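# Swap empty and full wash bottles between bench and cart

## Task

Move the empty wash bottle that sits on the shelved bench into the cart's top tray, so that it rests within the tray's walls (lying on its side is fine). Then take one of the full wash bottles out of that tray and set it upright on the shelved bench's work surface. No wash bottle may ever touch the floor. The cart, the pedal bin and the stool are free to move. At the end the gripper must be open with the robot backed away, and the robot must be neither fallen nor left tilted.

## Robot and tools

ROBOT. TidyBot++: a wheeled base 0.54 m long, 0.50 m wide and 0.38 m tall on four powered casters, carrying a single seven-joint arm with a two-finger gripper. The shoulder sits 0.12 m ahead of the base centre and 0.68 m above the floor. Cameras: base_camera on the base, and wrist_camera, which looks along the hand. The arm begins folded with the hand aimed down; folded, the hand reaches up to 0.08 m beyond the base front and the elbow rises to 1.15 m. A downward-pointing hand can reach about 0.94 m high only near the base, and less farther out.

FRAMES. Base frame: origin on the floor beneath the base centre, x ahead, y to the left, z up. hand_pose is reported in this frame and is the point between the finger pads; its own z runs out along the fingers and its y along the closing line. Odometry frame is the base frame at scene start; base_odometry counts wheel turns only, so slip shows as travel, and it drifts a few cm and degrees over many moves. Heading is positive to the left, -3.142 to 3.142. base_tilt is in degrees, positive when leaning forward or right, with a fixed bias near 1 degree.

execute_actions. Arguments: "actions", a list with zero or one action, and optional "cameras" (list of "base_camera", "wrist_camera", "all"; omitted or null gives every camera, [] gives none). An empty actions list just reports state and images. One action may hold:
- "base": exactly one relative move, counted from where the base last reported itself: {"translate_m": d} forward positive, -2 to 2 m; {"strafe_m": d} left positive, -2 to 2 m; {"rotate_rad": d} counter-clockwise from above positive, -6.3 to 6.3 rad.
- "joints": absolute targets by name, radians. joint_1_rad (any angle; positive turns the arm clockwise seen from above, opposite to rotate_rad), joint_2_rad (shoulder, -2.249 to 2.249), joint_3_rad (any angle), joint_4_rad (elbow, -2.579 to 2.579), joint_5_rad (any angle), joint_6_rad (wrist, -2.099 to 2.099), joint_7_rad (any angle; hand down, positive is counter-clockwise from above, and 1.57 opens the fingers to the robot's left and right). gripper_pos is a 0 to 1 scale, 0 fully open (about 85 mm gap, gap roughly 85 x (1 - value) mm), 1 fully closed. Done tolerances: ±0.039 for joints 1 to 4, ±0.056 for 5 to 7, ±0.03 gripper. Unbounded joints go the short way, so turn more than half a turn in several steps.
- "speeds": caps for this action only, keyed translate_m and strafe_m (0.05 to 0.5 m/s) and rotate_rad (0.1 to 1.57 rad/s); the maximum is the default. A base move needing over 8.667 s is refused. Arm joints move up to 1.39 rad/s (1.22 for joints 5 to 7); no action exceeds 15 s.
Unknown keys or out-of-range numbers make the whole call refused with no motion. Anything left out of an action may still be pushing toward an earlier target.

ARM GEOMETRY. With joint_1_rad = 0, joint_3_rad = 3.14, joint_5_rad = 0 (near the start), the arm stays in the vertical plane of the base x axis. Angles from vertical, forward positive: upper arm (0.42 m) = joint_2_rad; forearm (0.31 m) = joint_2_rad - joint_4_rad; hand (0.31 m to the hand point) = that minus joint_6_rad. Hand point offset from the shoulder: forward = sum of length x sin(angle), up = sum of length x cos(angle). Closed fingertips go about 20 mm past the hand point.

RESULT LINES. base_status and joint_status describe how the last accepted action ended: "done" (for the base, wheels turned the full amount even if slipping), "off_target" (stopped short, may still push), "contact_stop" or "time_out" (target dropped, holding in place). A blocked base pushes until timeout and may still say "done" well short of its goal. "joint command not followed" with a "cause:" line means a self-collision check withheld the arm targets (the gripper still acts); those joints read "not_followed" and may be retried later. Nothing stops the arm hitting the base; "ARM HIT" flags a hard hit. on_its_own lists motion you did not command. motor_effort gives percent of maximum per motor, with the peak in brackets; readings are noisy. For gripper_pos 1, "done" means nothing was caught, "off_target" means an object stopped the fingers. "Motor temperatures" lists one value per arm joint; MOTOR HOT appears from 60 °C, and at 75 °C an OVER-TEMPERATURE FAULT lets the arm sag, marking joints "limit_stop_at_motor_heat" (resend targets). A torque fault (joints 1 to 4 at 104.5 N m, joints 5 to 7 at 51.3 N m; warnings at 56.7 and 29.4) freezes the arm and gripper for 10 s and drops the rest of the call; the base keeps going.

ACCURACY. Friction leaves joints slightly off even when reported done, so the hand often ends 1 to 2 cm away from plan, more when stretched. To correct, send each joint its previous command plus (wanted angle minus read angle). Carried loads make the arm sag; never command a joint to its own reading while holding something. Trust the camera images over hand_pose.

OTHER TOOLS. wait: "seconds" 0 to 10; commands nothing new and returns state and images. zoom_image: "camera" (base_camera or wrist_camera) and "region" [x0, y0, x1, y1] in pixels from the top-left, at most 504 by 504, on that camera's latest full image. read_manual: optional "section", only "licences". finished_scene: "scene", the current scene's number; it ends the scene irreversibly and reports success, so the goal must already be stable.

CAUTIONS. The robot keeps its last command while you think. Avoid dropping or flinging bottles, slamming, and hard pushes. Do not drive while the arm is snagged on something high (around 0.8 m or above), and avoid pulling sideways on a raised hand; either can tip the robot. Backing away or retracting the arm rights a slight lean. Brief random pushes may disturb loose objects.

Each tool is called after "Request:" by a JSON object that holds its "method" and its "body".

## Session

Request:
{"method": "execute_actions", "body": {"actions": []}}

Scene clock: 0.00 s.
Motor temperatures (°C, as the motors report them): [28 26 25 26 32 42 42]
base_odometry: x=+0.000 y=+0.000 heading=+0.000 (m, m, rad; odometry frame)
base_tilt: forward=+0.4 right=+0.3 (deg)
base_status: not commanded
joint_positions: joint_1_rad=-0.044 joint_2_rad=-0.369 joint_3_rad=+3.169 joint_4_rad=-2.518 joint_5_rad=-0.040 joint_6_rad=-0.871 joint_7_rad=+1.557 gripper_pos=+0.000
joint_status: not commanded
motor_effort: joint_1_rad=-1 joint_2_rad=-2 joint_3_rad=+0 joint_4_rad=+13 joint_5_rad=+0 joint_6_rad=+0 joint_7_rad=+0 (%)
hand_pose: x=+0.2684 y=+0.0146 z=+0.5938 quat_wxyz=(-0.022, +0.998, -0.009, +0.060) (m; base frame)
pictures: base_camera, wrist_camera
Images, in order (width x height): base_camera 644x364, wrist_camera 644x476.

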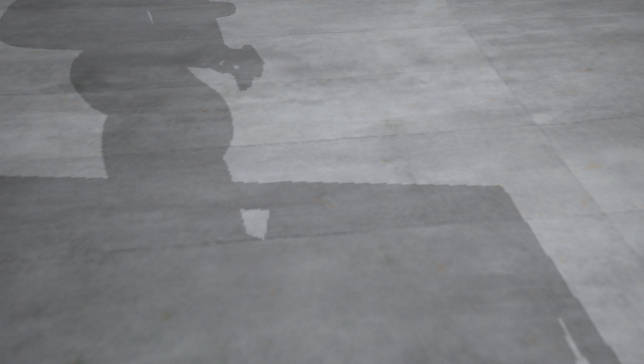

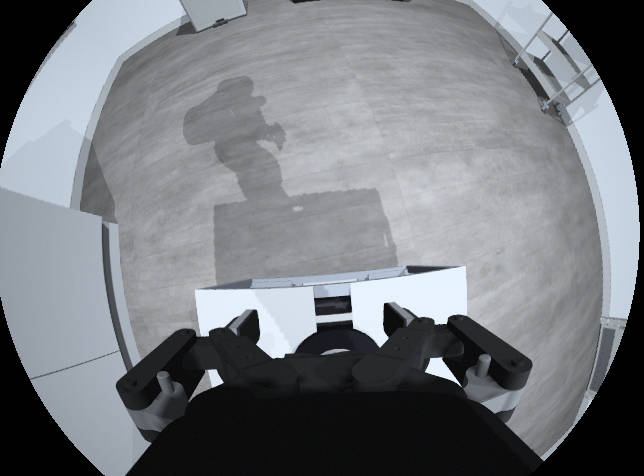

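Request:
{"method": "execute_actions", "body": {"actions": [{"joints":{"joint_6_rad":0.3}}], "cameras": ["wrist_camera"]}}

Scene clock: 1.77 s.
Motor temperatures (°C, as the motors report them): [28 26 25 26 32 42 42]
base_odometry: x=+0.000 y=+0.000 heading=+0.000 (m, m, rad; odometry frame)
base_tilt: forward=+0.4 right=+0.4 (deg)
base_status: not commanded
joint_positions: joint_1_rad=-0.044 joint_2_rad=-0.369 joint_3_rad=+3.169 joint_4_rad=-2.517 joint_5_rad=-0.040 joint_6_rad=+0.279 joint_7_rad=+1.557 gripper_pos=+0.000
joint_status: all done
motor_effort: joint_1_rad=+0(0) joint_2_rad=-5(7) joint_3_rad=+0(0) joint_4_rad=+18(19) joint_5_rad=+0(0) joint_6_rad=+8(8) joint_7_rad=+1(1) (%)
hand_pose: x=+0.5284 y=+0.0045 z=+0.8109 quat_wxyz=(-0.021, +0.804, -0.019, +0.593) (m; base frame)
pictures: wrist_camera
Images, in order (width x height): wrist_camera 644x476.

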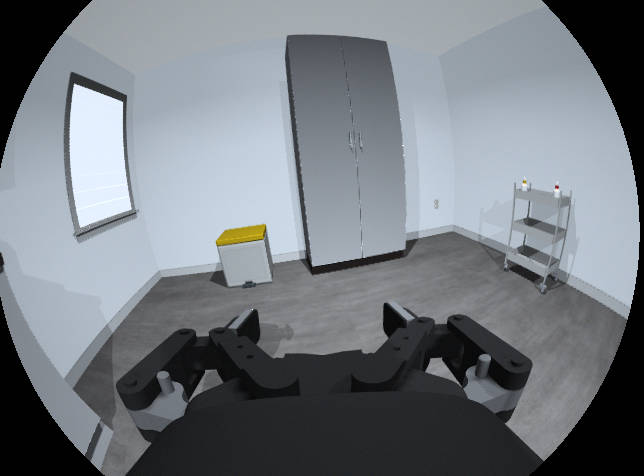

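Request:
{"method": "execute_actions", "body": {"actions": [{"base":{"rotate_rad":2.0}}]}}

Request:
{"method": "execute_actions", "body": {"actions": [{"base":{"rotate_rad":2.0}}]}}

Scene clock: 4.87 s.
Motor temperatures (°C, as the motors report them): [28 26 25 26 32 42 42]
base_odometry: x=+0.000 y=+0.000 heading=+1.999 (m, m, rad; odometry frame)
base_tilt: forward=+0.4 right=+0.3 (deg)
base_status: done
joint_positions: joint_1_rad=-0.044 joint_2_rad=-0.369 joint_3_rad=+3.169 joint_4_rad=-2.517 joint_5_rad=-0.040 joint_6_rad=+0.279 joint_7_rad=+1.557 gripper_pos=+0.000
joint_status: not commanded
motor_effort: joint_1_rad=-1(1) joint_2_rad=-6(8) joint_3_rad=+0(1) joint_4_rad=+19(18) joint_5_rad=+1(1) joint_6_rad=+8(9) joint_7_rad=+0(1) (%)
hand_pose: x=+0.5284 y=+0.0045 z=+0.8109 quat_wxyz=(-0.021, +0.804, -0.019, +0.593) (m; base frame)
pictures: base_camera, wrist_camera
Images, in order (width x height): base_camera 644x364, wrist_camera 644x476.

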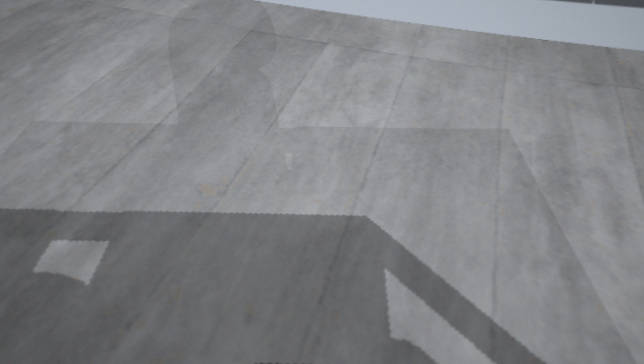

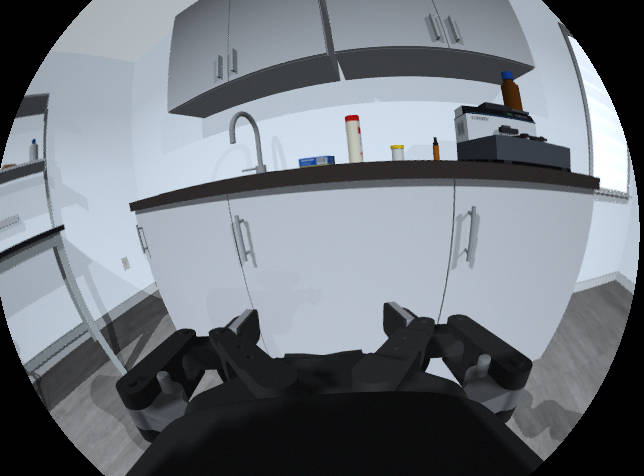

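Scene clock: 7.43 s.
Motor temperatures (°C, as the motors report them): [28 26 25 26 32 42 42]
base_odometry: x=+0.000 y=+0.000 heading=-2.285 (m, m, rad; odometry frame)
base_tilt: forward=+0.4 right=+0.4 (deg)
base_status: done
joint_positions: joint_1_rad=-0.044 joint_2_rad=-0.369 joint_3_rad=+3.169 joint_4_rad=-2.517 joint_5_rad=-0.040 joint_6_rad=+0.279 joint_7_rad=+1.557 gripper_pos=+0.000
joint_status: not commanded
motor_effort: joint_1_rad=-1(2) joint_2_rad=-7(7) joint_3_rad=+0(2) joint_4_rad=+19(18) joint_5_rad=+1(1) joint_6_rad=+8(8) joint_7_rad=+0(0) (%)
hand_pose: x=+0.5284 y=+0.0045 z=+0.8109 quat_wxyz=(-0.021, +0.804, -0.019, +0.593) (m; base frame)
pictures: base_camera, wrist_camera
Images, in order (width x height): base_camera 644x364, wrist_camera 644x476.

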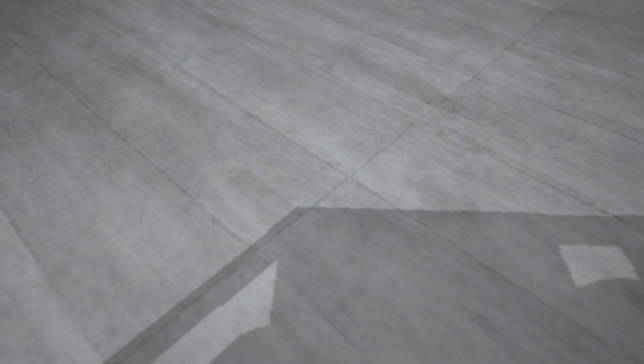

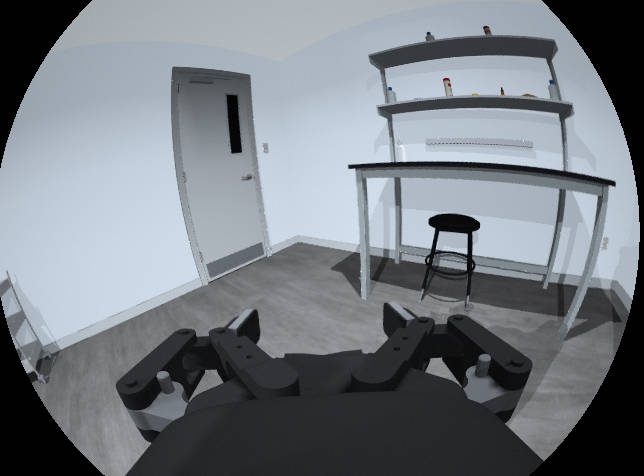

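Request:
{"method": "execute_actions", "body": {"actions": [{"base":{"rotate_rad":-0.5},"joints":{"joint_2_rad":0.0,"joint_4_rad":-1.9,"joint_6_rad":0.0}}]}}

Scene clock: 9.57 s.
Motor temperatures (°C, as the motors report them): [28 26 25 26 32 42 42]
base_odometry: x=+0.000 y=+0.000 heading=-2.784 (m, m, rad; odometry frame)
base_tilt: forward=+0.5 right=+0.3 (deg)
base_status: done
joint_positions: joint_1_rad=-0.044 joint_2_rad=-0.017 joint_3_rad=+3.169 joint_4_rad=-1.916 joint_5_rad=-0.040 joint_6_rad=+0.044 joint_7_rad=+1.557 gripper_pos=+0.000
joint_status: all done
motor_effort: joint_1_rad=+0(2) joint_2_rad=-21(22) joint_3_rad=-1(2) joint_4_rad=+20(21) joint_5_rad=+1(1) joint_6_rad=+9(9) joint_7_rad=+0(0) (%)
hand_pose: x=+0.7086 y=+0.0109 z=+0.9144 quat_wxyz=(-0.021, +0.800, -0.015, +0.600) (m; base frame)
pictures: base_camera, wrist_camera
Images, in order (width x height): base_camera 644x364, wrist_camera 644x476.

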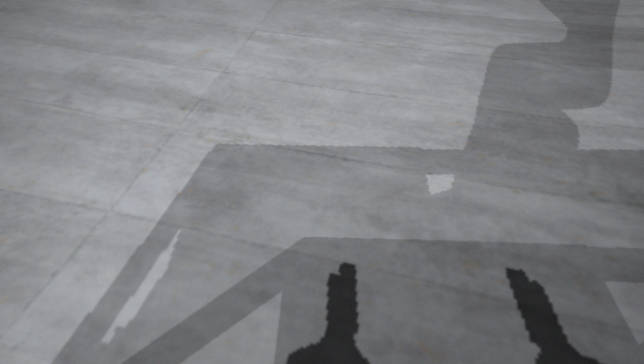

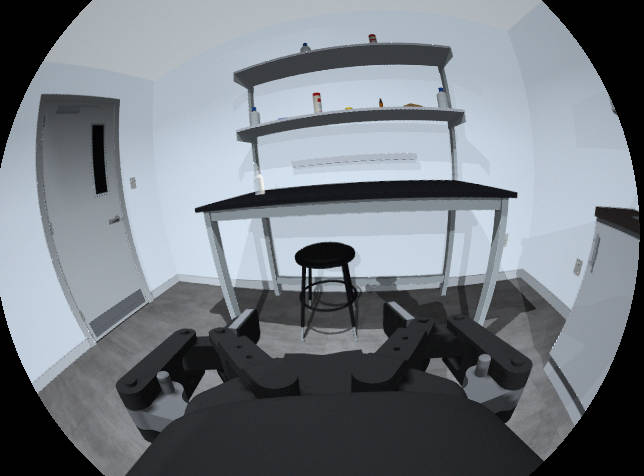

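Request:
{"method": "execute_actions", "body": {"actions": [{"base":{"rotate_rad":-0.08}}], "cameras": []}}

Request:
{"method": "execute_actions", "body": {"actions": [{"base":{"strafe_m":0.6},"joints":{"joint_2_rad":-0.1,"joint_4_rad":-1.5,"joint_6_rad":-0.35}}], "cameras": []}}

Request:
{"method": "execute_actions", "body": {"actions": [{"base":{"translate_m":0.6}}], "cameras": ["wrist_camera"]}}

Scene clock: 11.30 s.
Motor temperatures (°C, as the motors report them): [28 26 25 26 32 42 42]
base_odometry: x=+0.000 y=+0.000 heading=-2.863 (m, m, rad; odometry frame)
base_tilt: forward=+0.4 right=+0.3 (deg)
base_status: done
joint_positions: joint_1_rad=-0.044 joint_2_rad=-0.017 joint_3_rad=+3.174 joint_4_rad=-1.915 joint_5_rad=-0.040 joint_6_rad=+0.044 joint_7_rad=+1.557 gripper_pos=+0.000
joint_status: not commanded
motor_effort: joint_1_rad=+0(3) joint_2_rad=-21(22) joint_3_rad=-1(3) joint_4_rad=+20(20) joint_5_rad=+0(1) joint_6_rad=+8(8) joint_7_rad=+0(0) (%)
hand_pose: x=+0.7086 y=+0.0076 z=+0.9142 quat_wxyz=(-0.019, +0.800, -0.017, +0.600) (m; base frame)
pictures: none
No camera images: the call's "cameras" was empty. Leave "cameras" out to get every camera's image.

Scene clock: 13.93 s.
Motor temperatures (°C, as the motors report them): [28 26 25 26 32 42 42]
base_odometry: x=+0.165 y=-0.577 heading=-2.863 (m, m, rad; odometry frame)
base_tilt: forward=+0.4 right=+0.4 (deg)
base_status: done
joint_positions: joint_1_rad=-0.044 joint_2_rad=-0.090 joint_3_rad=+3.173 joint_4_rad=-1.510 joint_5_rad=-0.040 joint_6_rad=-0.306 joint_7_rad=+1.557 gripper_pos=+0.000
joint_status: all done
motor_effort: joint_1_rad=+0(2) joint_2_rad=-19(24) joint_3_rad=+0(2) joint_4_rad=+21(21) joint_5_rad=+1(0) joint_6_rad=+8(9) joint_7_rad=+1(0) (%)
hand_pose: x=+0.6998 y=+0.0110 z=+1.1001 quat_wxyz=(-0.026, +0.760, -0.012, +0.650) (m; base frame)
pictures: none
No camera images: the call's "cameras" was empty. Leave "cameras" out to get every camera's image.

Scene clock: 16.50 s.
Motor temperatures (°C, as the motors report them): [28 26 25 27 32 42 42]
base_odometry: x=-0.412 y=-0.743 heading=-2.862 (m, m, rad; odometry frame)
base_tilt: forward=+0.4 right=+0.4 (deg)
base_status: done
joint_positions: joint_1_rad=-0.044 joint_2_rad=-0.094 joint_3_rad=+3.173 joint_4_rad=-1.510 joint_5_rad=-0.040 joint_6_rad=-0.311 joint_7_rad=+1.557 gripper_pos=+0.000
joint_status: not commanded
motor_effort: joint_1_rad=+0(2) joint_2_rad=-20(23) joint_3_rad=-1(1) joint_4_rad=+21(23) joint_5_rad=+0(0) joint_6_rad=+8(9) joint_7_rad=+0(0) (%)
hand_pose: x=+0.6977 y=+0.0110 z=+1.1013 quat_wxyz=(-0.027, +0.760, -0.012, +0.650) (m; base frame)
pictures: wrist_camera
Images, in order (width x height): wrist_camera 644x476.

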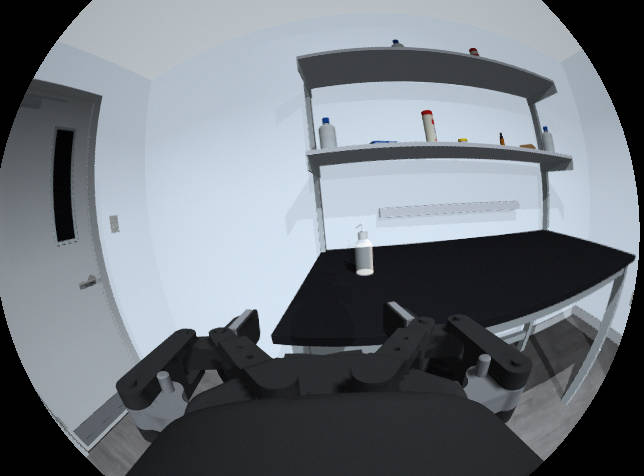

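Request:
{"method": "execute_actions", "body": {"actions": [{"base":{"strafe_m":-0.16},"joints":{"joint_2_rad":0.13,"joint_4_rad":-1.65,"joint_6_rad":0.05}}], "cameras": []}}

Request:
{"method": "execute_actions", "body": {"actions": [{"base":{"translate_m":0.3},"speeds":{"translate_m":0.2}}]}}

Scene clock: 19.17 s.
Motor temperatures (°C, as the motors report them): [28 26 25 27 32 42 42]
base_odometry: x=-0.457 y=-0.589 heading=-2.862 (m, m, rad; odometry frame)
base_tilt: forward=+0.4 right=+0.4 (deg)
base_status: done
joint_positions: joint_1_rad=-0.044 joint_2_rad=+0.135 joint_3_rad=+3.173 joint_4_rad=-1.644 joint_5_rad=-0.040 joint_6_rad=+0.006 joint_7_rad=+1.557 gripper_pos=+0.000
joint_status: all done
motor_effort: joint_1_rad=-1(4) joint_2_rad=-28(32) joint_3_rad=-1(4) joint_4_rad=+21(24) joint_5_rad=+0(0) joint_6_rad=+9(9) joint_7_rad=+0(0) (%)
hand_pose: x=+0.7883 y=+0.0107 z=+0.9713 quat_wxyz=(-0.019, +0.775, -0.015, +0.632) (m; base frame)
pictures: none
No camera images: the call's "cameras" was empty. Leave "cameras" out to get every camera's image.

Scene clock: 21.43 s.
Motor temperatures (°C, as the motors report them): [28 26 25 27 32 42 42]
base_odometry: x=-0.745 y=-0.672 heading=-2.862 (m, m, rad; odometry frame)
base_tilt: forward=+0.5 right=+0.3 (deg)
base_status: done
joint_positions: joint_1_rad=-0.044 joint_2_rad=+0.133 joint_3_rad=+3.173 joint_4_rad=-1.644 joint_5_rad=-0.040 joint_6_rad=+0.009 joint_7_rad=+1.557 gripper_pos=+0.000
joint_status: not commanded
motor_effort: joint_1_rad=+0(1) joint_2_rad=-27(30) joint_3_rad=+0(0) joint_4_rad=+21(23) joint_5_rad=+0(1) joint_6_rad=+9(9) joint_7_rad=+0(0) (%)
hand_pose: x=+0.7880 y=+0.0106 z=+0.9732 quat_wxyz=(-0.019, +0.773, -0.015, +0.634) (m; base frame)
pictures: base_camera, wrist_camera
Images, in order (width x height): base_camera 644x364, wrist_camera 644x476.

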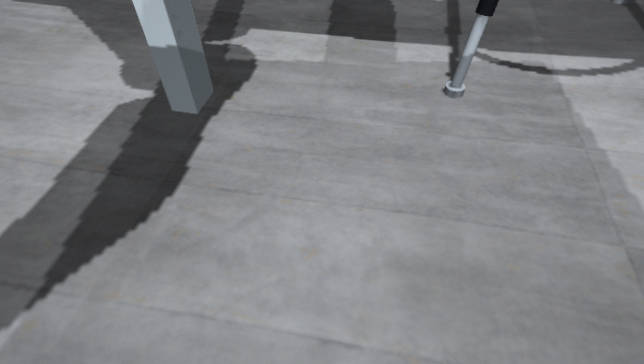

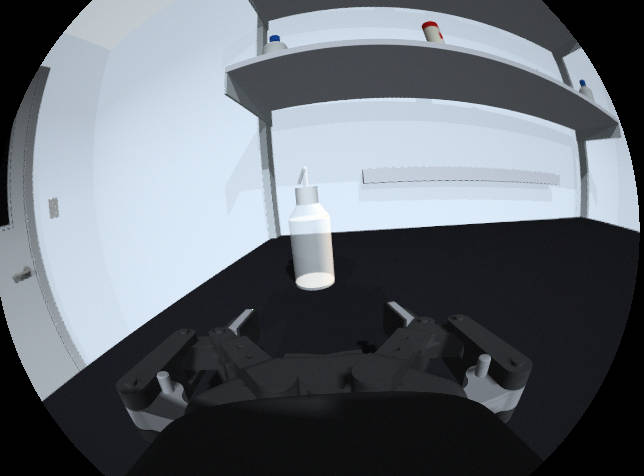

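Request:
{"method": "execute_actions", "body": {"actions": [{"base":{"strafe_m":0.015}}], "cameras": []}}

Request:
{"method": "execute_actions", "body": {"actions": [{"base":{"translate_m":0.14},"speeds":{"translate_m":0.1}}]}}

Scene clock: 22.47 s.
Motor temperatures (°C, as the motors report them): [28 26 25 27 32 42 42]
base_odometry: x=-0.741 y=-0.686 heading=-2.862 (m, m, rad; odometry frame)
base_tilt: forward=+0.5 right=+0.4 (deg)
base_status: done
joint_positions: joint_1_rad=-0.044 joint_2_rad=+0.133 joint_3_rad=+3.171 joint_4_rad=-1.644 joint_5_rad=-0.040 joint_6_rad=+0.009 joint_7_rad=+1.557 gripper_pos=+0.000
joint_status: not commanded
motor_effort: joint_1_rad=-1(5) joint_2_rad=-28(30) joint_3_rad=+0(4) joint_4_rad=+21(21) joint_5_rad=+1(0) joint_6_rad=+9(9) joint_7_rad=+0(0) (%)
hand_pose: x=+0.7880 y=+0.0120 z=+0.9732 quat_wxyz=(-0.020, +0.773, -0.014, +0.634) (m; base frame)
pictures: none
No camera images: the call's "cameras" was empty. Leave "cameras" out to get every camera's image.

Scene clock: 24.43 s.
Motor temperatures (°C, as the motors report them): [28 26 25 27 32 42 42]
base_odometry: x=-0.876 y=-0.725 heading=-2.862 (m, m, rad; odometry frame)
base_tilt: forward=+0.5 right=+0.4 (deg)
base_status: done
joint_positions: joint_1_rad=-0.044 joint_2_rad=+0.132 joint_3_rad=+3.171 joint_4_rad=-1.644 joint_5_rad=-0.040 joint_6_rad=+0.010 joint_7_rad=+1.557 gripper_pos=+0.000
joint_status: not commanded
motor_effort: joint_1_rad=+0(3) joint_2_rad=-26(30) joint_3_rad=+0(3) joint_4_rad=+21(22) joint_5_rad=+1(1) joint_6_rad=+8(9) joint_7_rad=+1(1) (%)
hand_pose: x=+0.7877 y=+0.0120 z=+0.9743 quat_wxyz=(-0.020, +0.773, -0.014, +0.634) (m; base frame)
pictures: base_camera, wrist_camera
Images, in order (width x height): base_camera 644x364, wrist_camera 644x476.

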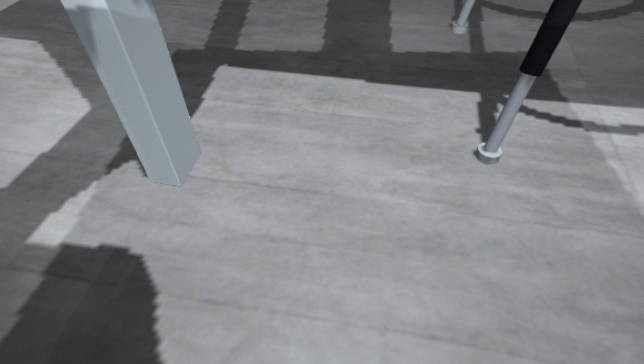

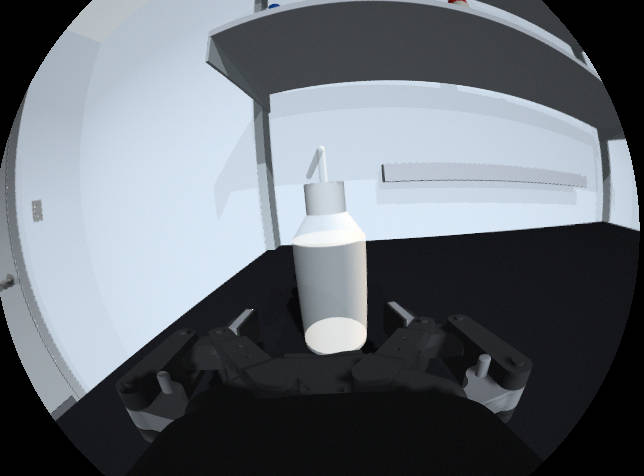

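Request:
{"method": "execute_actions", "body": {"actions": [{"base":{"strafe_m":-0.007}}], "cameras": []}}

Request:
{"method": "execute_actions", "body": {"actions": [{"base":{"translate_m":0.065},"speeds":{"translate_m":0.06}}], "cameras": ["wrist_camera"]}}

Scene clock: 25.23 s.
Motor temperatures (°C, as the motors report them): [28 26 25 27 32 42 42]
base_odometry: x=-0.878 y=-0.719 heading=-2.862 (m, m, rad; odometry frame)
base_tilt: forward=+0.4 right=+0.4 (deg)
base_status: done
joint_positions: joint_1_rad=-0.044 joint_2_rad=+0.132 joint_3_rad=+3.171 joint_4_rad=-1.644 joint_5_rad=-0.040 joint_6_rad=+0.010 joint_7_rad=+1.557 gripper_pos=+0.000
joint_status: not commanded
motor_effort: joint_1_rad=+0(4) joint_2_rad=-28(28) joint_3_rad=+0(3) joint_4_rad=+21(21) joint_5_rad=+0(1) joint_6_rad=+8(9) joint_7_rad=+0(1) (%)
hand_pose: x=+0.7877 y=+0.0121 z=+0.9743 quat_wxyz=(-0.020, +0.773, -0.014, +0.634) (m; base frame)
pictures: none
No camera images: the call's "cameras" was empty. Leave "cameras" out to get every camera's image.

Scene clock: 26.80 s.
Motor temperatures (°C, as the motors report them): [28 26 25 27 32 42 42]
base_odometry: x=-0.941 y=-0.736 heading=-2.862 (m, m, rad; odometry frame)
base_tilt: forward=+0.4 right=+0.4 (deg)
base_status: done
joint_positions: joint_1_rad=-0.044 joint_2_rad=+0.132 joint_3_rad=+3.171 joint_4_rad=-1.644 joint_5_rad=-0.040 joint_6_rad=+0.010 joint_7_rad=+1.557 gripper_pos=+0.000
joint_status: not commanded
motor_effort: joint_1_rad=-1(3) joint_2_rad=-28(30) joint_3_rad=-1(3) joint_4_rad=+21(21) joint_5_rad=+1(0) joint_6_rad=+8(9) joint_7_rad=+0(0) (%)
hand_pose: x=+0.7877 y=+0.0121 z=+0.9744 quat_wxyz=(-0.020, +0.772, -0.014, +0.635) (m; base frame)
pictures: wrist_camera
Images, in order (width x height): wrist_camera 644x476.

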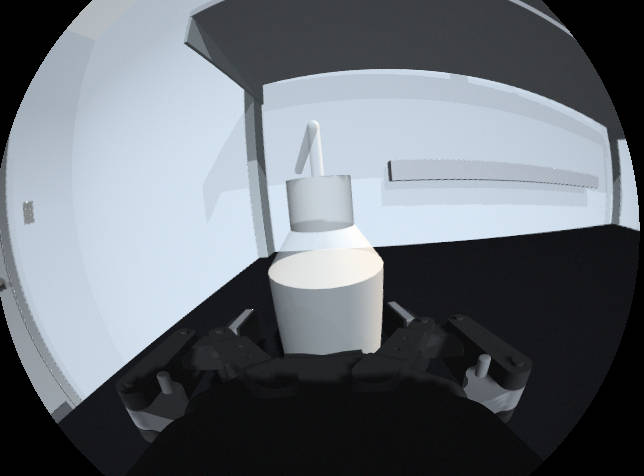

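Request:
{"method": "execute_actions", "body": {"actions": [{"joints":{"gripper_pos":1}}], "cameras": ["wrist_camera"]}}

Request:
{"method": "execute_actions", "body": {"actions": [{"joints":{"joint_2_rad":0.03}}], "cameras": ["wrist_camera"]}}

Scene clock: 28.10 s.
Motor temperatures (°C, as the motors report them): [28 26 25 27 32 42 42]
base_odometry: x=-0.941 y=-0.736 heading=-2.862 (m, m, rad; odometry frame)
base_tilt: forward=+0.4 right=+0.4 (deg)
base_status: not commanded
joint_positions: joint_1_rad=-0.044 joint_2_rad=+0.132 joint_3_rad=+3.171 joint_4_rad=-1.644 joint_5_rad=-0.040 joint_6_rad=+0.012 joint_7_rad=+1.557 gripper_pos=+0.428
joint_status: gripper_pos off_target (ended at +0.428, target +1.000)
motor_effort: joint_1_rad=+0(1) joint_2_rad=-27(26) joint_3_rad=-1(1) joint_4_rad=+21(21) joint_5_rad=+0(0) joint_6_rad=+8(8) joint_7_rad=+0(1) (%)
hand_pose: x=+0.7878 y=+0.0121 z=+0.9748 quat_wxyz=(-0.020, +0.772, -0.014, +0.635) (m; base frame)
pictures: wrist_camera
Images, in order (width x height): wrist_camera 644x476.

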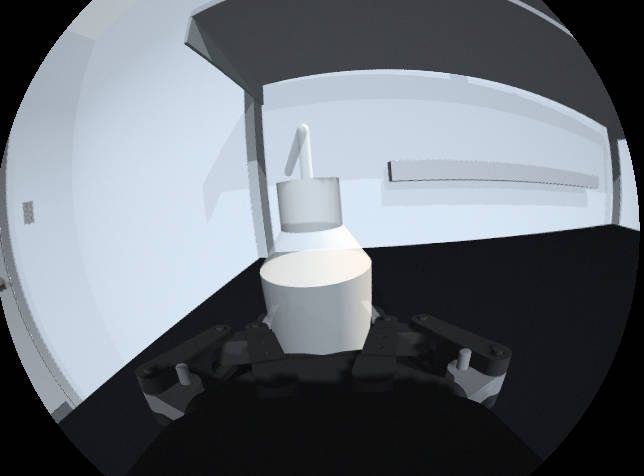

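Scene clock: 29.10 s.
Motor temperatures (°C, as the motors report them): [28 26 25 27 32 42 42]
base_odometry: x=-0.941 y=-0.736 heading=-2.862 (m, m, rad; odometry frame)
base_tilt: forward=+0.4 right=+0.3 (deg)
base_status: not commanded
joint_positions: joint_1_rad=-0.044 joint_2_rad=+0.038 joint_3_rad=+3.171 joint_4_rad=-1.645 joint_5_rad=-0.040 joint_6_rad=+0.012 joint_7_rad=+1.557 gripper_pos=+0.428
joint_status: all done
motor_effort: joint_1_rad=+0(0) joint_2_rad=-24(29) joint_3_rad=-1(0) joint_4_rad=+21(23) joint_5_rad=+0(1) joint_6_rad=+9(9) joint_7_rad=+0(0) (%)
hand_pose: x=+0.7574 y=+0.0108 z=+1.0358 quat_wxyz=(-0.022, +0.742, -0.014, +0.670) (m; base frame)
pictures: wrist_camera
Images, in order (width x height): wrist_camera 644x476.

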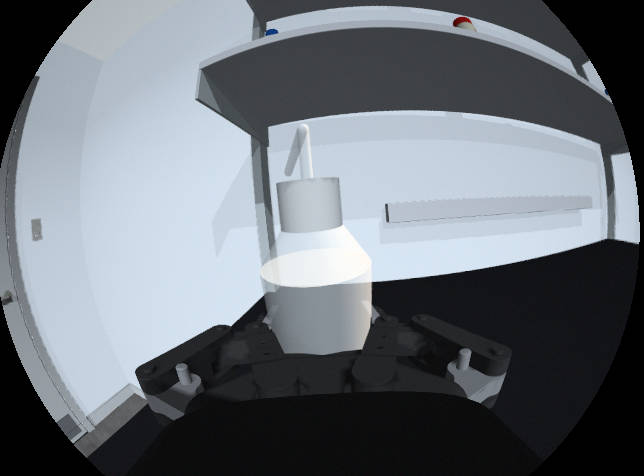

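Request:
{"method": "execute_actions", "body": {"actions": [{"base":{"translate_m":-1.0},"speeds":{"translate_m":0.3}}], "cameras": []}}

Request:
{"method": "execute_actions", "body": {"actions": [{"base":{"rotate_rad":2.0},"speeds":{"rotate_rad":0.7}}]}}

Scene clock: 33.80 s.
Motor temperatures (°C, as the motors report them): [28 26 25 27 32 42 42]
base_odometry: x=+0.021 y=-0.460 heading=-2.862 (m, m, rad; odometry frame)
base_tilt: forward=+0.4 right=+0.4 (deg)
base_status: done
joint_positions: joint_1_rad=-0.044 joint_2_rad=+0.035 joint_3_rad=+3.171 joint_4_rad=-1.645 joint_5_rad=-0.040 joint_6_rad=+0.012 joint_7_rad=+1.557 gripper_pos=+0.428
joint_status: not commanded
motor_effort: joint_1_rad=-1(3) joint_2_rad=-22(30) joint_3_rad=-1(3) joint_4_rad=+21(23) joint_5_rad=+0(1) joint_6_rad=+9(10) joint_7_rad=+1(0) (%)
hand_pose: x=+0.7564 y=+0.0110 z=+1.0376 quat_wxyz=(-0.022, +0.741, -0.014, +0.671) (m; base frame)
pictures: none
No camera images: the call's "cameras" was empty. Leave "cameras" out to get every camera's image.

Scene clock: 37.40 s.
Motor temperatures (°C, as the motors report them): [28 26 25 27 32 42 42]
base_odometry: x=+0.021 y=-0.460 heading=-0.863 (m, m, rad; odometry frame)
base_tilt: forward=+0.4 right=+0.4 (deg)
base_status: done
joint_positions: joint_1_rad=-0.044 joint_2_rad=+0.035 joint_3_rad=+3.168 joint_4_rad=-1.645 joint_5_rad=-0.040 joint_6_rad=+0.012 joint_7_rad=+1.557 gripper_pos=+0.428
joint_status: not commanded
motor_effort: joint_1_rad=-1(6) joint_2_rad=-25(25) joint_3_rad=-1(5) joint_4_rad=+22(22) joint_5_rad=+0(1) joint_6_rad=+9(9) joint_7_rad=-1(0) (%)
hand_pose: x=+0.7563 y=+0.0124 z=+1.0376 quat_wxyz=(-0.023, +0.741, -0.013, +0.671) (m; base frame)
pictures: base_camera, wrist_camera
Images, in order (width x height): base_camera 644x364, wrist_camera 644x476.

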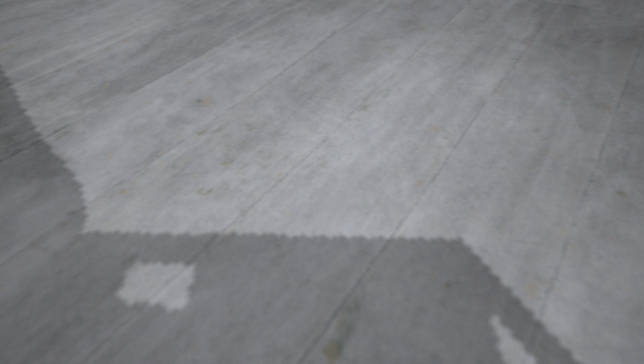

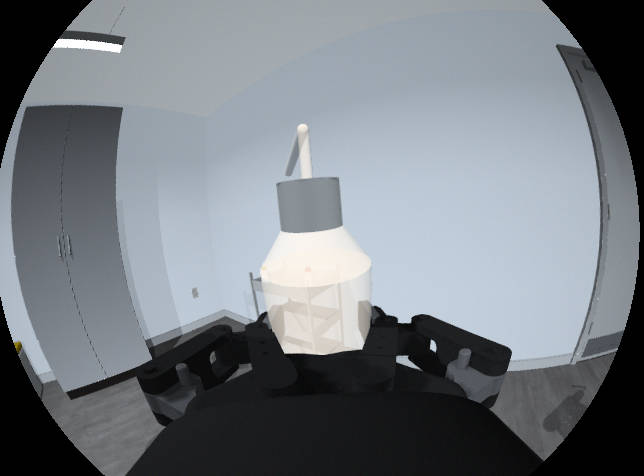

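Request:
{"method": "execute_actions", "body": {"actions": [{"base":{"rotate_rad":-0.43},"speeds":{"rotate_rad":0.7}}], "cameras": []}}

Request:
{"method": "execute_actions", "body": {"actions": [{"base":{"strafe_m":0.6},"speeds":{"strafe_m":0.35}}], "cameras": ["wrist_camera"]}}

Scene clock: 39.07 s.
Motor temperatures (°C, as the motors report them): [28 27 25 27 32 42 42]
base_odometry: x=+0.021 y=-0.460 heading=-1.292 (m, m, rad; odometry frame)
base_tilt: forward=+0.4 right=+0.4 (deg)
base_status: done
joint_positions: joint_1_rad=-0.044 joint_2_rad=+0.035 joint_3_rad=+3.169 joint_4_rad=-1.645 joint_5_rad=-0.040 joint_6_rad=+0.012 joint_7_rad=+1.557 gripper_pos=+0.428
joint_status: not commanded
motor_effort: joint_1_rad=-1(3) joint_2_rad=-24(25) joint_3_rad=-1(2) joint_4_rad=+22(22) joint_5_rad=+0(0) joint_6_rad=+9(9) joint_7_rad=+1(1) (%)
hand_pose: x=+0.7563 y=+0.0121 z=+1.0376 quat_wxyz=(-0.023, +0.741, -0.014, +0.671) (m; base frame)
pictures: none
No camera images: the call's "cameras" was empty. Leave "cameras" out to get every camera's image.

Scene clock: 41.83 s.
Motor temperatures (°C, as the motors report them): [28 27 25 27 32 42 42]
base_odometry: x=+0.598 y=-0.294 heading=-1.292 (m, m, rad; odometry frame)
base_tilt: forward=+0.4 right=+0.4 (deg)
base_status: done
joint_positions: joint_1_rad=-0.044 joint_2_rad=+0.035 joint_3_rad=+3.169 joint_4_rad=-1.645 joint_5_rad=-0.040 joint_6_rad=+0.012 joint_7_rad=+1.557 gripper_pos=+0.428
joint_status: not commanded
motor_effort: joint_1_rad=+0(5) joint_2_rad=-25(25) joint_3_rad=+0(3) joint_4_rad=+22(23) joint_5_rad=+1(1) joint_6_rad=+9(9) joint_7_rad=+0(1) (%)
hand_pose: x=+0.7563 y=+0.0121 z=+1.0376 quat_wxyz=(-0.023, +0.741, -0.014, +0.671) (m; base frame)
pictures: wrist_camera
Images, in order (width x height): wrist_camera 644x476.

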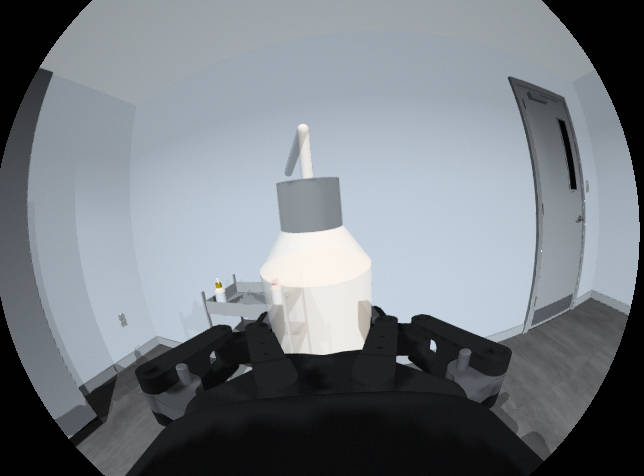

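Request:
{"method": "execute_actions", "body": {"actions": [{"base":{"translate_m":0.5},"speeds":{"translate_m":0.3}}]}}

Scene clock: 44.63 s.
Motor temperatures (°C, as the motors report them): [28 27 25 27 32 42 42]
base_odometry: x=+0.736 y=-0.775 heading=-1.291 (m, m, rad; odometry frame)
base_tilt: forward=+0.5 right=+0.4 (deg)
base_status: done
joint_positions: joint_1_rad=-0.044 joint_2_rad=+0.034 joint_3_rad=+3.169 joint_4_rad=-1.645 joint_5_rad=-0.040 joint_6_rad=+0.012 joint_7_rad=+1.557 gripper_pos=+0.428
joint_status: not commanded
motor_effort: joint_1_rad=+0(2) joint_2_rad=-25(28) joint_3_rad=+0(1) joint_4_rad=+22(23) joint_5_rad=+0(1) joint_6_rad=+9(10) joint_7_rad=+0(0) (%)
hand_pose: x=+0.7560 y=+0.0120 z=+1.0383 quat_wxyz=(-0.023, +0.740, -0.014, +0.672) (m; base frame)
pictures: base_camera, wrist_camera
Images, in order (width x height): base_camera 644x364, wrist_camera 644x476.

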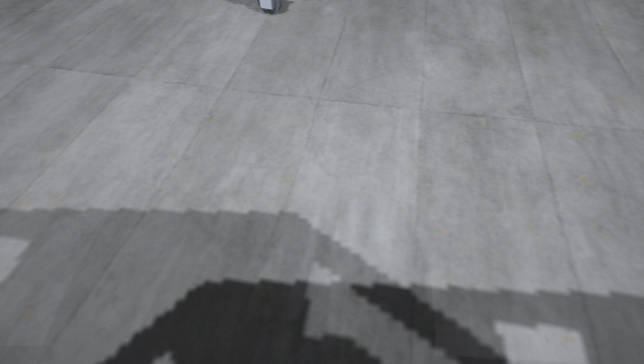

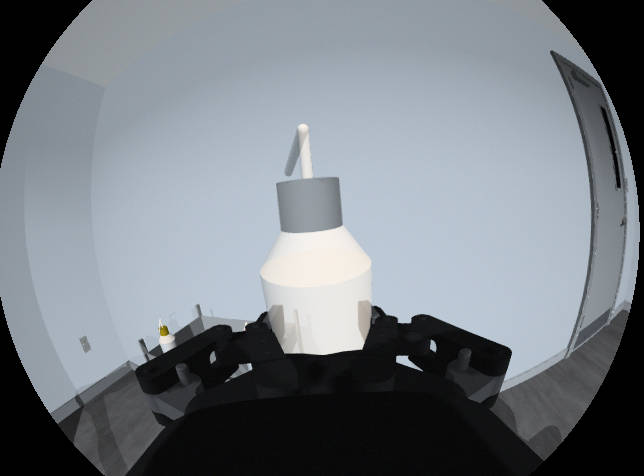

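Request:
{"method": "execute_actions", "body": {"actions": [{"base":{"rotate_rad":-0.1},"joints":{"joint_6_rad":-0.6,"joint_2_rad":0.0,"joint_4_rad":-1.5}}], "cameras": []}}

Request:
{"method": "execute_actions", "body": {"actions": [{"base":{"translate_m":0.3},"speeds":{"translate_m":0.2}}]}}

Scene clock: 46.40 s.
Motor temperatures (°C, as the motors report them): [28 27 25 27 32 42 42]
base_odometry: x=+0.736 y=-0.775 heading=-1.391 (m, m, rad; odometry frame)
base_tilt: forward=+0.5 right=+0.3 (deg)
base_status: done
joint_positions: joint_1_rad=-0.042 joint_2_rad=+0.024 joint_3_rad=+3.174 joint_4_rad=-1.519 joint_5_rad=-0.040 joint_6_rad=-0.572 joint_7_rad=+1.557 gripper_pos=+0.428
joint_status: all done
motor_effort: joint_1_rad=-1(4) joint_2_rad=-23(25) joint_3_rad=-1(4) joint_4_rad=+21(22) joint_5_rad=+0(0) joint_6_rad=+7(10) joint_7_rad=+0(1) (%)
hand_pose: x=+0.7100 y=+0.0135 z=+0.9499 quat_wxyz=(-0.023, +0.871, -0.011, +0.490) (m; base frame)
pictures: none
No camera images: the call's "cameras" was empty. Leave "cameras" out to get every camera's image.

Scene clock: 48.67 s.
Motor temperatures (°C, as the motors report them): [28 27 25 27 32 42 42]
base_odometry: x=+0.789 y=-1.071 heading=-1.392 (m, m, rad; odometry frame)
base_tilt: forward=+0.4 right=+0.3 (deg)
base_status: done
joint_positions: joint_1_rad=-0.042 joint_2_rad=+0.011 joint_3_rad=+3.174 joint_4_rad=-1.517 joint_5_rad=-0.040 joint_6_rad=-0.572 joint_7_rad=+1.557 gripper_pos=+0.428
joint_status: not commanded
motor_effort: joint_1_rad=+0(2) joint_2_rad=-23(26) joint_3_rad=-1(1) joint_4_rad=+21(22) joint_5_rad=+0(0) joint_6_rad=+8(8) joint_7_rad=+1(0) (%)
hand_pose: x=+0.7067 y=+0.0134 z=+0.9584 quat_wxyz=(-0.023, +0.868, -0.011, +0.497) (m; base frame)
pictures: base_camera, wrist_camera
Images, in order (width x height): base_camera 644x364, wrist_camera 644x476.

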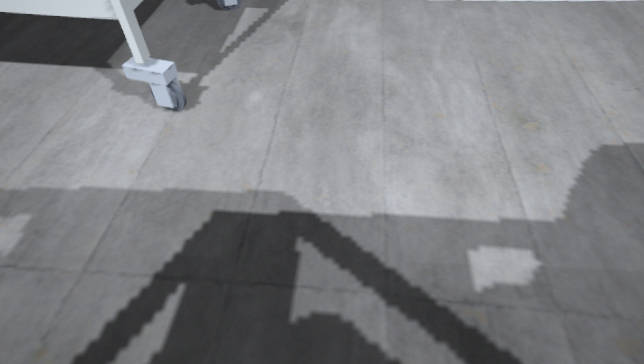

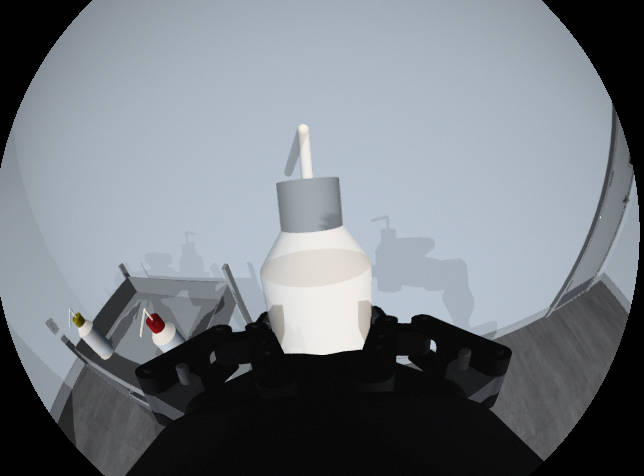

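Request:
{"method": "execute_actions", "body": {"actions": [{"base":{"strafe_m":0.42},"speeds":{"strafe_m":0.2},"joints":{"joint_2_rad":-0.15}}]}}

Scene clock: 51.97 s.
Motor temperatures (°C, as the motors report them): [28 27 25 27 32 42 42]
base_odometry: x=+1.203 y=-0.996 heading=-1.393 (m, m, rad; odometry frame)
base_tilt: forward=+0.4 right=+0.3 (deg)
base_status: done
joint_positions: joint_1_rad=-0.042 joint_2_rad=-0.148 joint_3_rad=+3.174 joint_4_rad=-1.511 joint_5_rad=-0.040 joint_6_rad=-0.572 joint_7_rad=+1.557 gripper_pos=+0.428
joint_status: all done
motor_effort: joint_1_rad=+0(4) joint_2_rad=-17(26) joint_3_rad=+0(4) joint_4_rad=+21(22) joint_5_rad=+1(1) joint_6_rad=+8(8) joint_7_rad=+0(1) (%)
hand_pose: x=+0.6557 y=+0.0116 z=+1.0517 quat_wxyz=(-0.027, +0.824, -0.011, +0.566) (m; base frame)
pictures: base_camera, wrist_camera
Images, in order (width x height): base_camera 644x364, wrist_camera 644x476.

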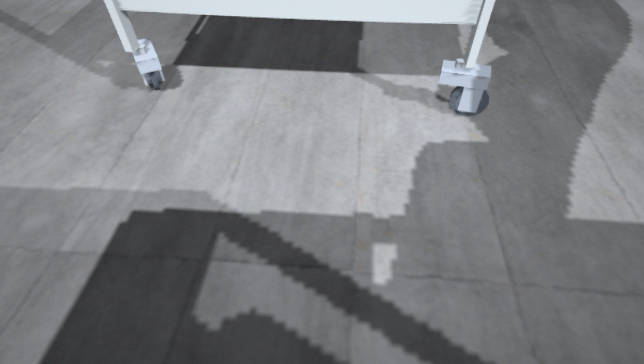

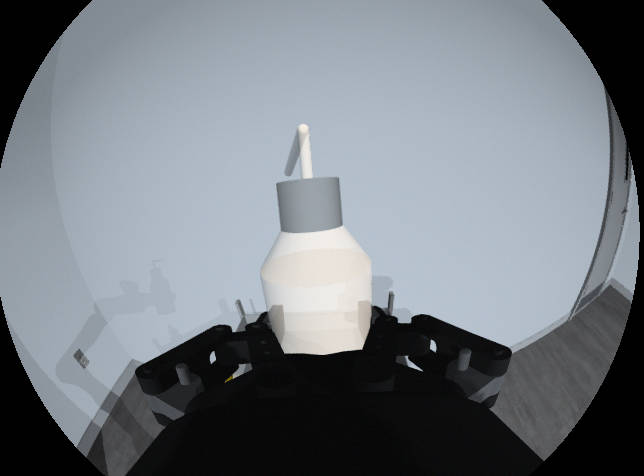

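Request:
{"method": "execute_actions", "body": {"actions": [{"base":{"rotate_rad":0.14},"joints":{"joint_7_rad":3.13}}], "cameras": []}}

Request:
{"method": "execute_actions", "body": {"actions": [{"base":{"strafe_m":-0.11}}], "cameras": []}}

Request:
{"method": "execute_actions", "body": {"actions": [{"base":{"translate_m":0.28},"speeds":{"translate_m":0.15}}]}}

Scene clock: 54.50 s.
Motor temperatures (°C, as the motors report them): [28 27 25 27 32 42 42]
base_odometry: x=+1.203 y=-0.996 heading=-1.252 (m, m, rad; odometry frame)
base_tilt: forward=+0.5 right=+0.3 (deg)
base_status: done
joint_positions: joint_1_rad=-0.042 joint_2_rad=-0.148 joint_3_rad=+3.166 joint_4_rad=-1.511 joint_5_rad=-0.040 joint_6_rad=-0.572 joint_7_rad=+3.118 gripper_pos=+0.428
joint_status: all done
motor_effort: joint_1_rad=-1(4) joint_2_rad=-17(21) joint_3_rad=+0(4) joint_4_rad=+21(23) joint_5_rad=+0(0) joint_6_rad=+9(9) joint_7_rad=+1(1) (%)
hand_pose: x=+0.6555 y=+0.0161 z=+1.0517 quat_wxyz=(+0.378, +0.590, +0.574, +0.423) (m; base frame)
pictures: none
No camera images: the call's "cameras" was empty. Leave "cameras" out to get every camera's image.

Scene clock: 55.80 s.
Motor temperatures (°C, as the motors report them): [28 27 25 27 32 42 42]
base_odometry: x=+1.098 y=-1.031 heading=-1.251 (m, m, rad; odometry frame)
base_tilt: forward=+0.5 right=+0.3 (deg)
base_status: done
joint_positions: joint_1_rad=-0.042 joint_2_rad=-0.148 joint_3_rad=+3.168 joint_4_rad=-1.511 joint_5_rad=-0.040 joint_6_rad=-0.572 joint_7_rad=+3.118 gripper_pos=+0.428
joint_status: not commanded
motor_effort: joint_1_rad=-1(2) joint_2_rad=-17(18) joint_3_rad=-1(4) joint_4_rad=+21(21) joint_5_rad=+0(1) joint_6_rad=+8(8) joint_7_rad=+1(0) (%)
hand_pose: x=+0.6555 y=+0.0149 z=+1.0517 quat_wxyz=(+0.378, +0.591, +0.574, +0.422) (m; base frame)
pictures: none
No camera images: the call's "cameras" was empty. Leave "cameras" out to get every camera's image.

Scene clock: 58.33 s.
Motor temperatures (°C, as the motors report them): [28 27 25 27 32 42 42]
base_odometry: x=+1.186 y=-1.297 heading=-1.251 (m, m, rad; odometry frame)
base_tilt: forward=+0.4 right=+0.4 (deg)
base_status: done
joint_positions: joint_1_rad=-0.042 joint_2_rad=-0.147 joint_3_rad=+3.168 joint_4_rad=-1.511 joint_5_rad=-0.040 joint_6_rad=-0.572 joint_7_rad=+3.118 gripper_pos=+0.428
joint_status: not commanded
motor_effort: joint_1_rad=+0(1) joint_2_rad=-17(21) joint_3_rad=+0(2) joint_4_rad=+21(22) joint_5_rad=+0(0) joint_6_rad=+9(9) joint_7_rad=+0(0) (%)
hand_pose: x=+0.6557 y=+0.0149 z=+1.0515 quat_wxyz=(+0.378, +0.591, +0.574, +0.422) (m; base frame)
pictures: base_camera, wrist_camera
Images, in order (width x height): base_camera 644x364, wrist_camera 644x476.

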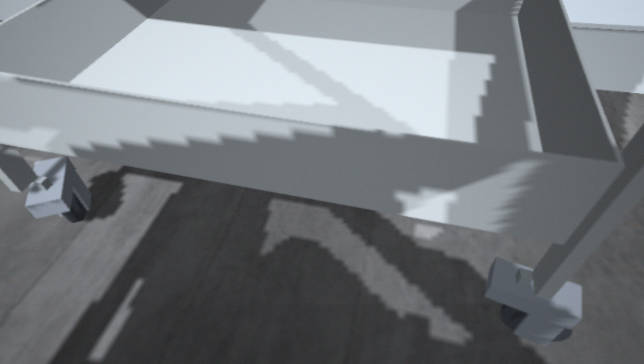

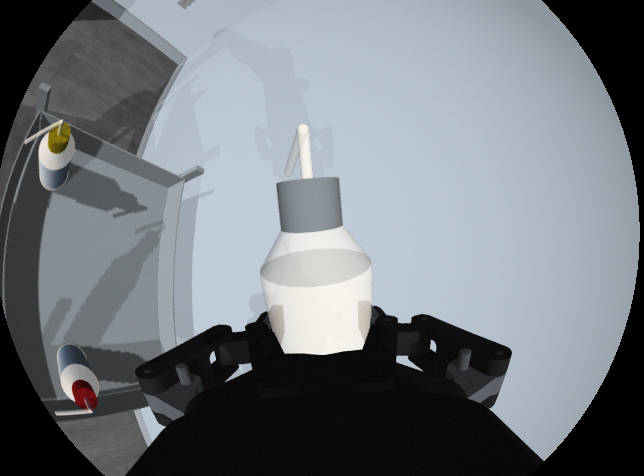

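Request:
{"method": "execute_actions", "body": {"actions": [{"joints":{"joint_2_rad":0.42,"joint_4_rad":-0.95,"joint_6_rad":-1.75,"joint_7_rad":2.85},"speeds":{}}]}}

action 0: "speeds" must be an object that gives a speed for at least one key that is commanded beside it, as in {"translate_m": 0.5}; or leave "speeds" out

Request:
{"method": "execute_actions", "body": {"actions": [{"joints":{"joint_2_rad":0.42,"joint_4_rad":-0.95,"joint_6_rad":-1.75,"joint_7_rad":2.85}}]}}

Scene clock: 60.80 s.
Motor temperatures (°C, as the motors report them): [28 27 25 27 32 42 42]
base_odometry: x=+1.186 y=-1.297 heading=-1.251 (m, m, rad; odometry frame)
base_tilt: forward=+0.4 right=+0.3 (deg)
base_status: not commanded
joint_positions: joint_1_rad=-0.042 joint_2_rad=+0.412 joint_3_rad=+3.168 joint_4_rad=-0.969 joint_5_rad=-0.040 joint_6_rad=-1.710 joint_7_rad=+2.886 gripper_pos=+0.428
joint_status: all done
motor_effort: joint_1_rad=+0(0) joint_2_rad=-32(34) joint_3_rad=-1(1) joint_4_rad=+16(22) joint_5_rad=+0(0) joint_6_rad=+0(9) joint_7_rad=+0(0) (%)
hand_pose: x=+0.6117 y=+0.0236 z=+0.8156 quat_wxyz=(+0.004, +0.784, +0.621, +0.029) (m; base frame)
pictures: base_camera, wrist_camera
Images, in order (width x height): base_camera 644x364, wrist_camera 644x476.

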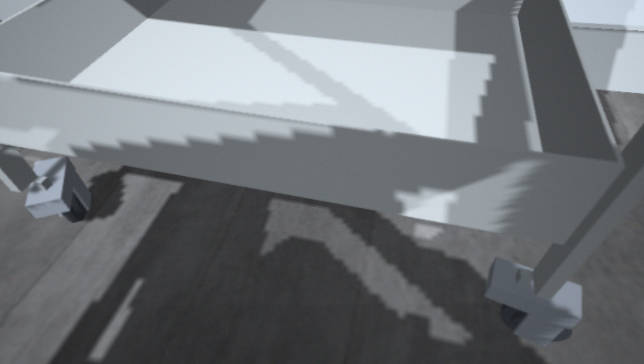

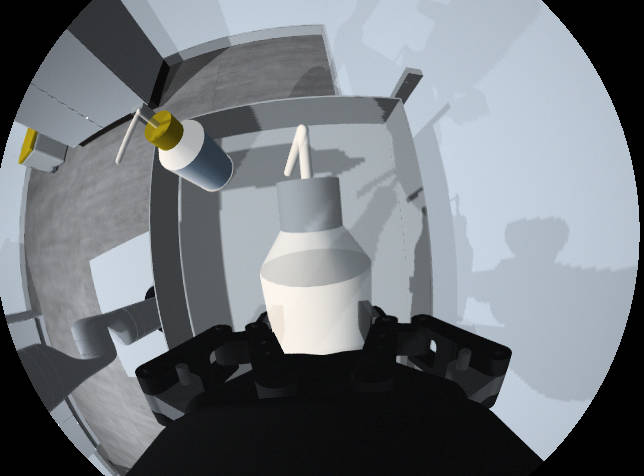

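Request:
{"method": "execute_actions", "body": {"actions": [{"joints":{"joint_2_rad":0.445,"joint_4_rad":-1.17,"joint_6_rad":-1.53}}]}}

Scene clock: 62.37 s.
Motor temperatures (°C, as the motors report them): [28 27 25 27 32 42 42]
base_odometry: x=+1.186 y=-1.297 heading=-1.251 (m, m, rad; odometry frame)
base_tilt: forward=+0.4 right=+0.3 (deg)
base_status: not commanded
joint_positions: joint_1_rad=-0.042 joint_2_rad=+0.435 joint_3_rad=+3.168 joint_4_rad=-1.159 joint_5_rad=-0.040 joint_6_rad=-1.571 joint_7_rad=+2.886 gripper_pos=+0.428
joint_status: all done
motor_effort: joint_1_rad=+0(1) joint_2_rad=-33(34) joint_3_rad=-1(1) joint_4_rad=+16(17) joint_5_rad=+0(0) joint_6_rad=-1(0) joint_7_rad=+0(0) (%)
hand_pose: x=+0.6032 y=+0.0230 z=+0.7452 quat_wxyz=(-0.018, +0.786, +0.618, -0.001) (m; base frame)
pictures: base_camera, wrist_camera
Images, in order (width x height): base_camera 644x364, wrist_camera 644x476.

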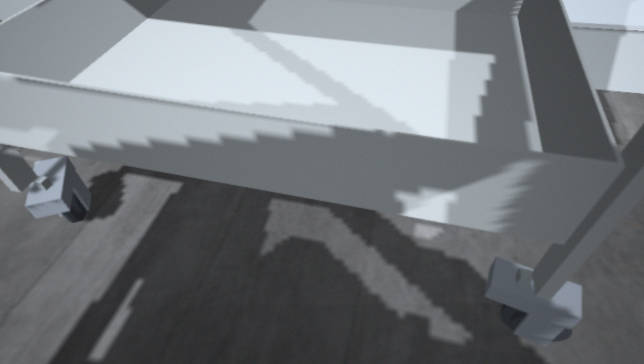

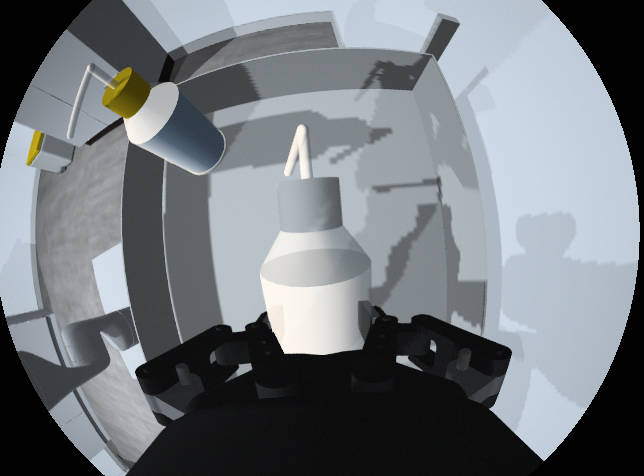

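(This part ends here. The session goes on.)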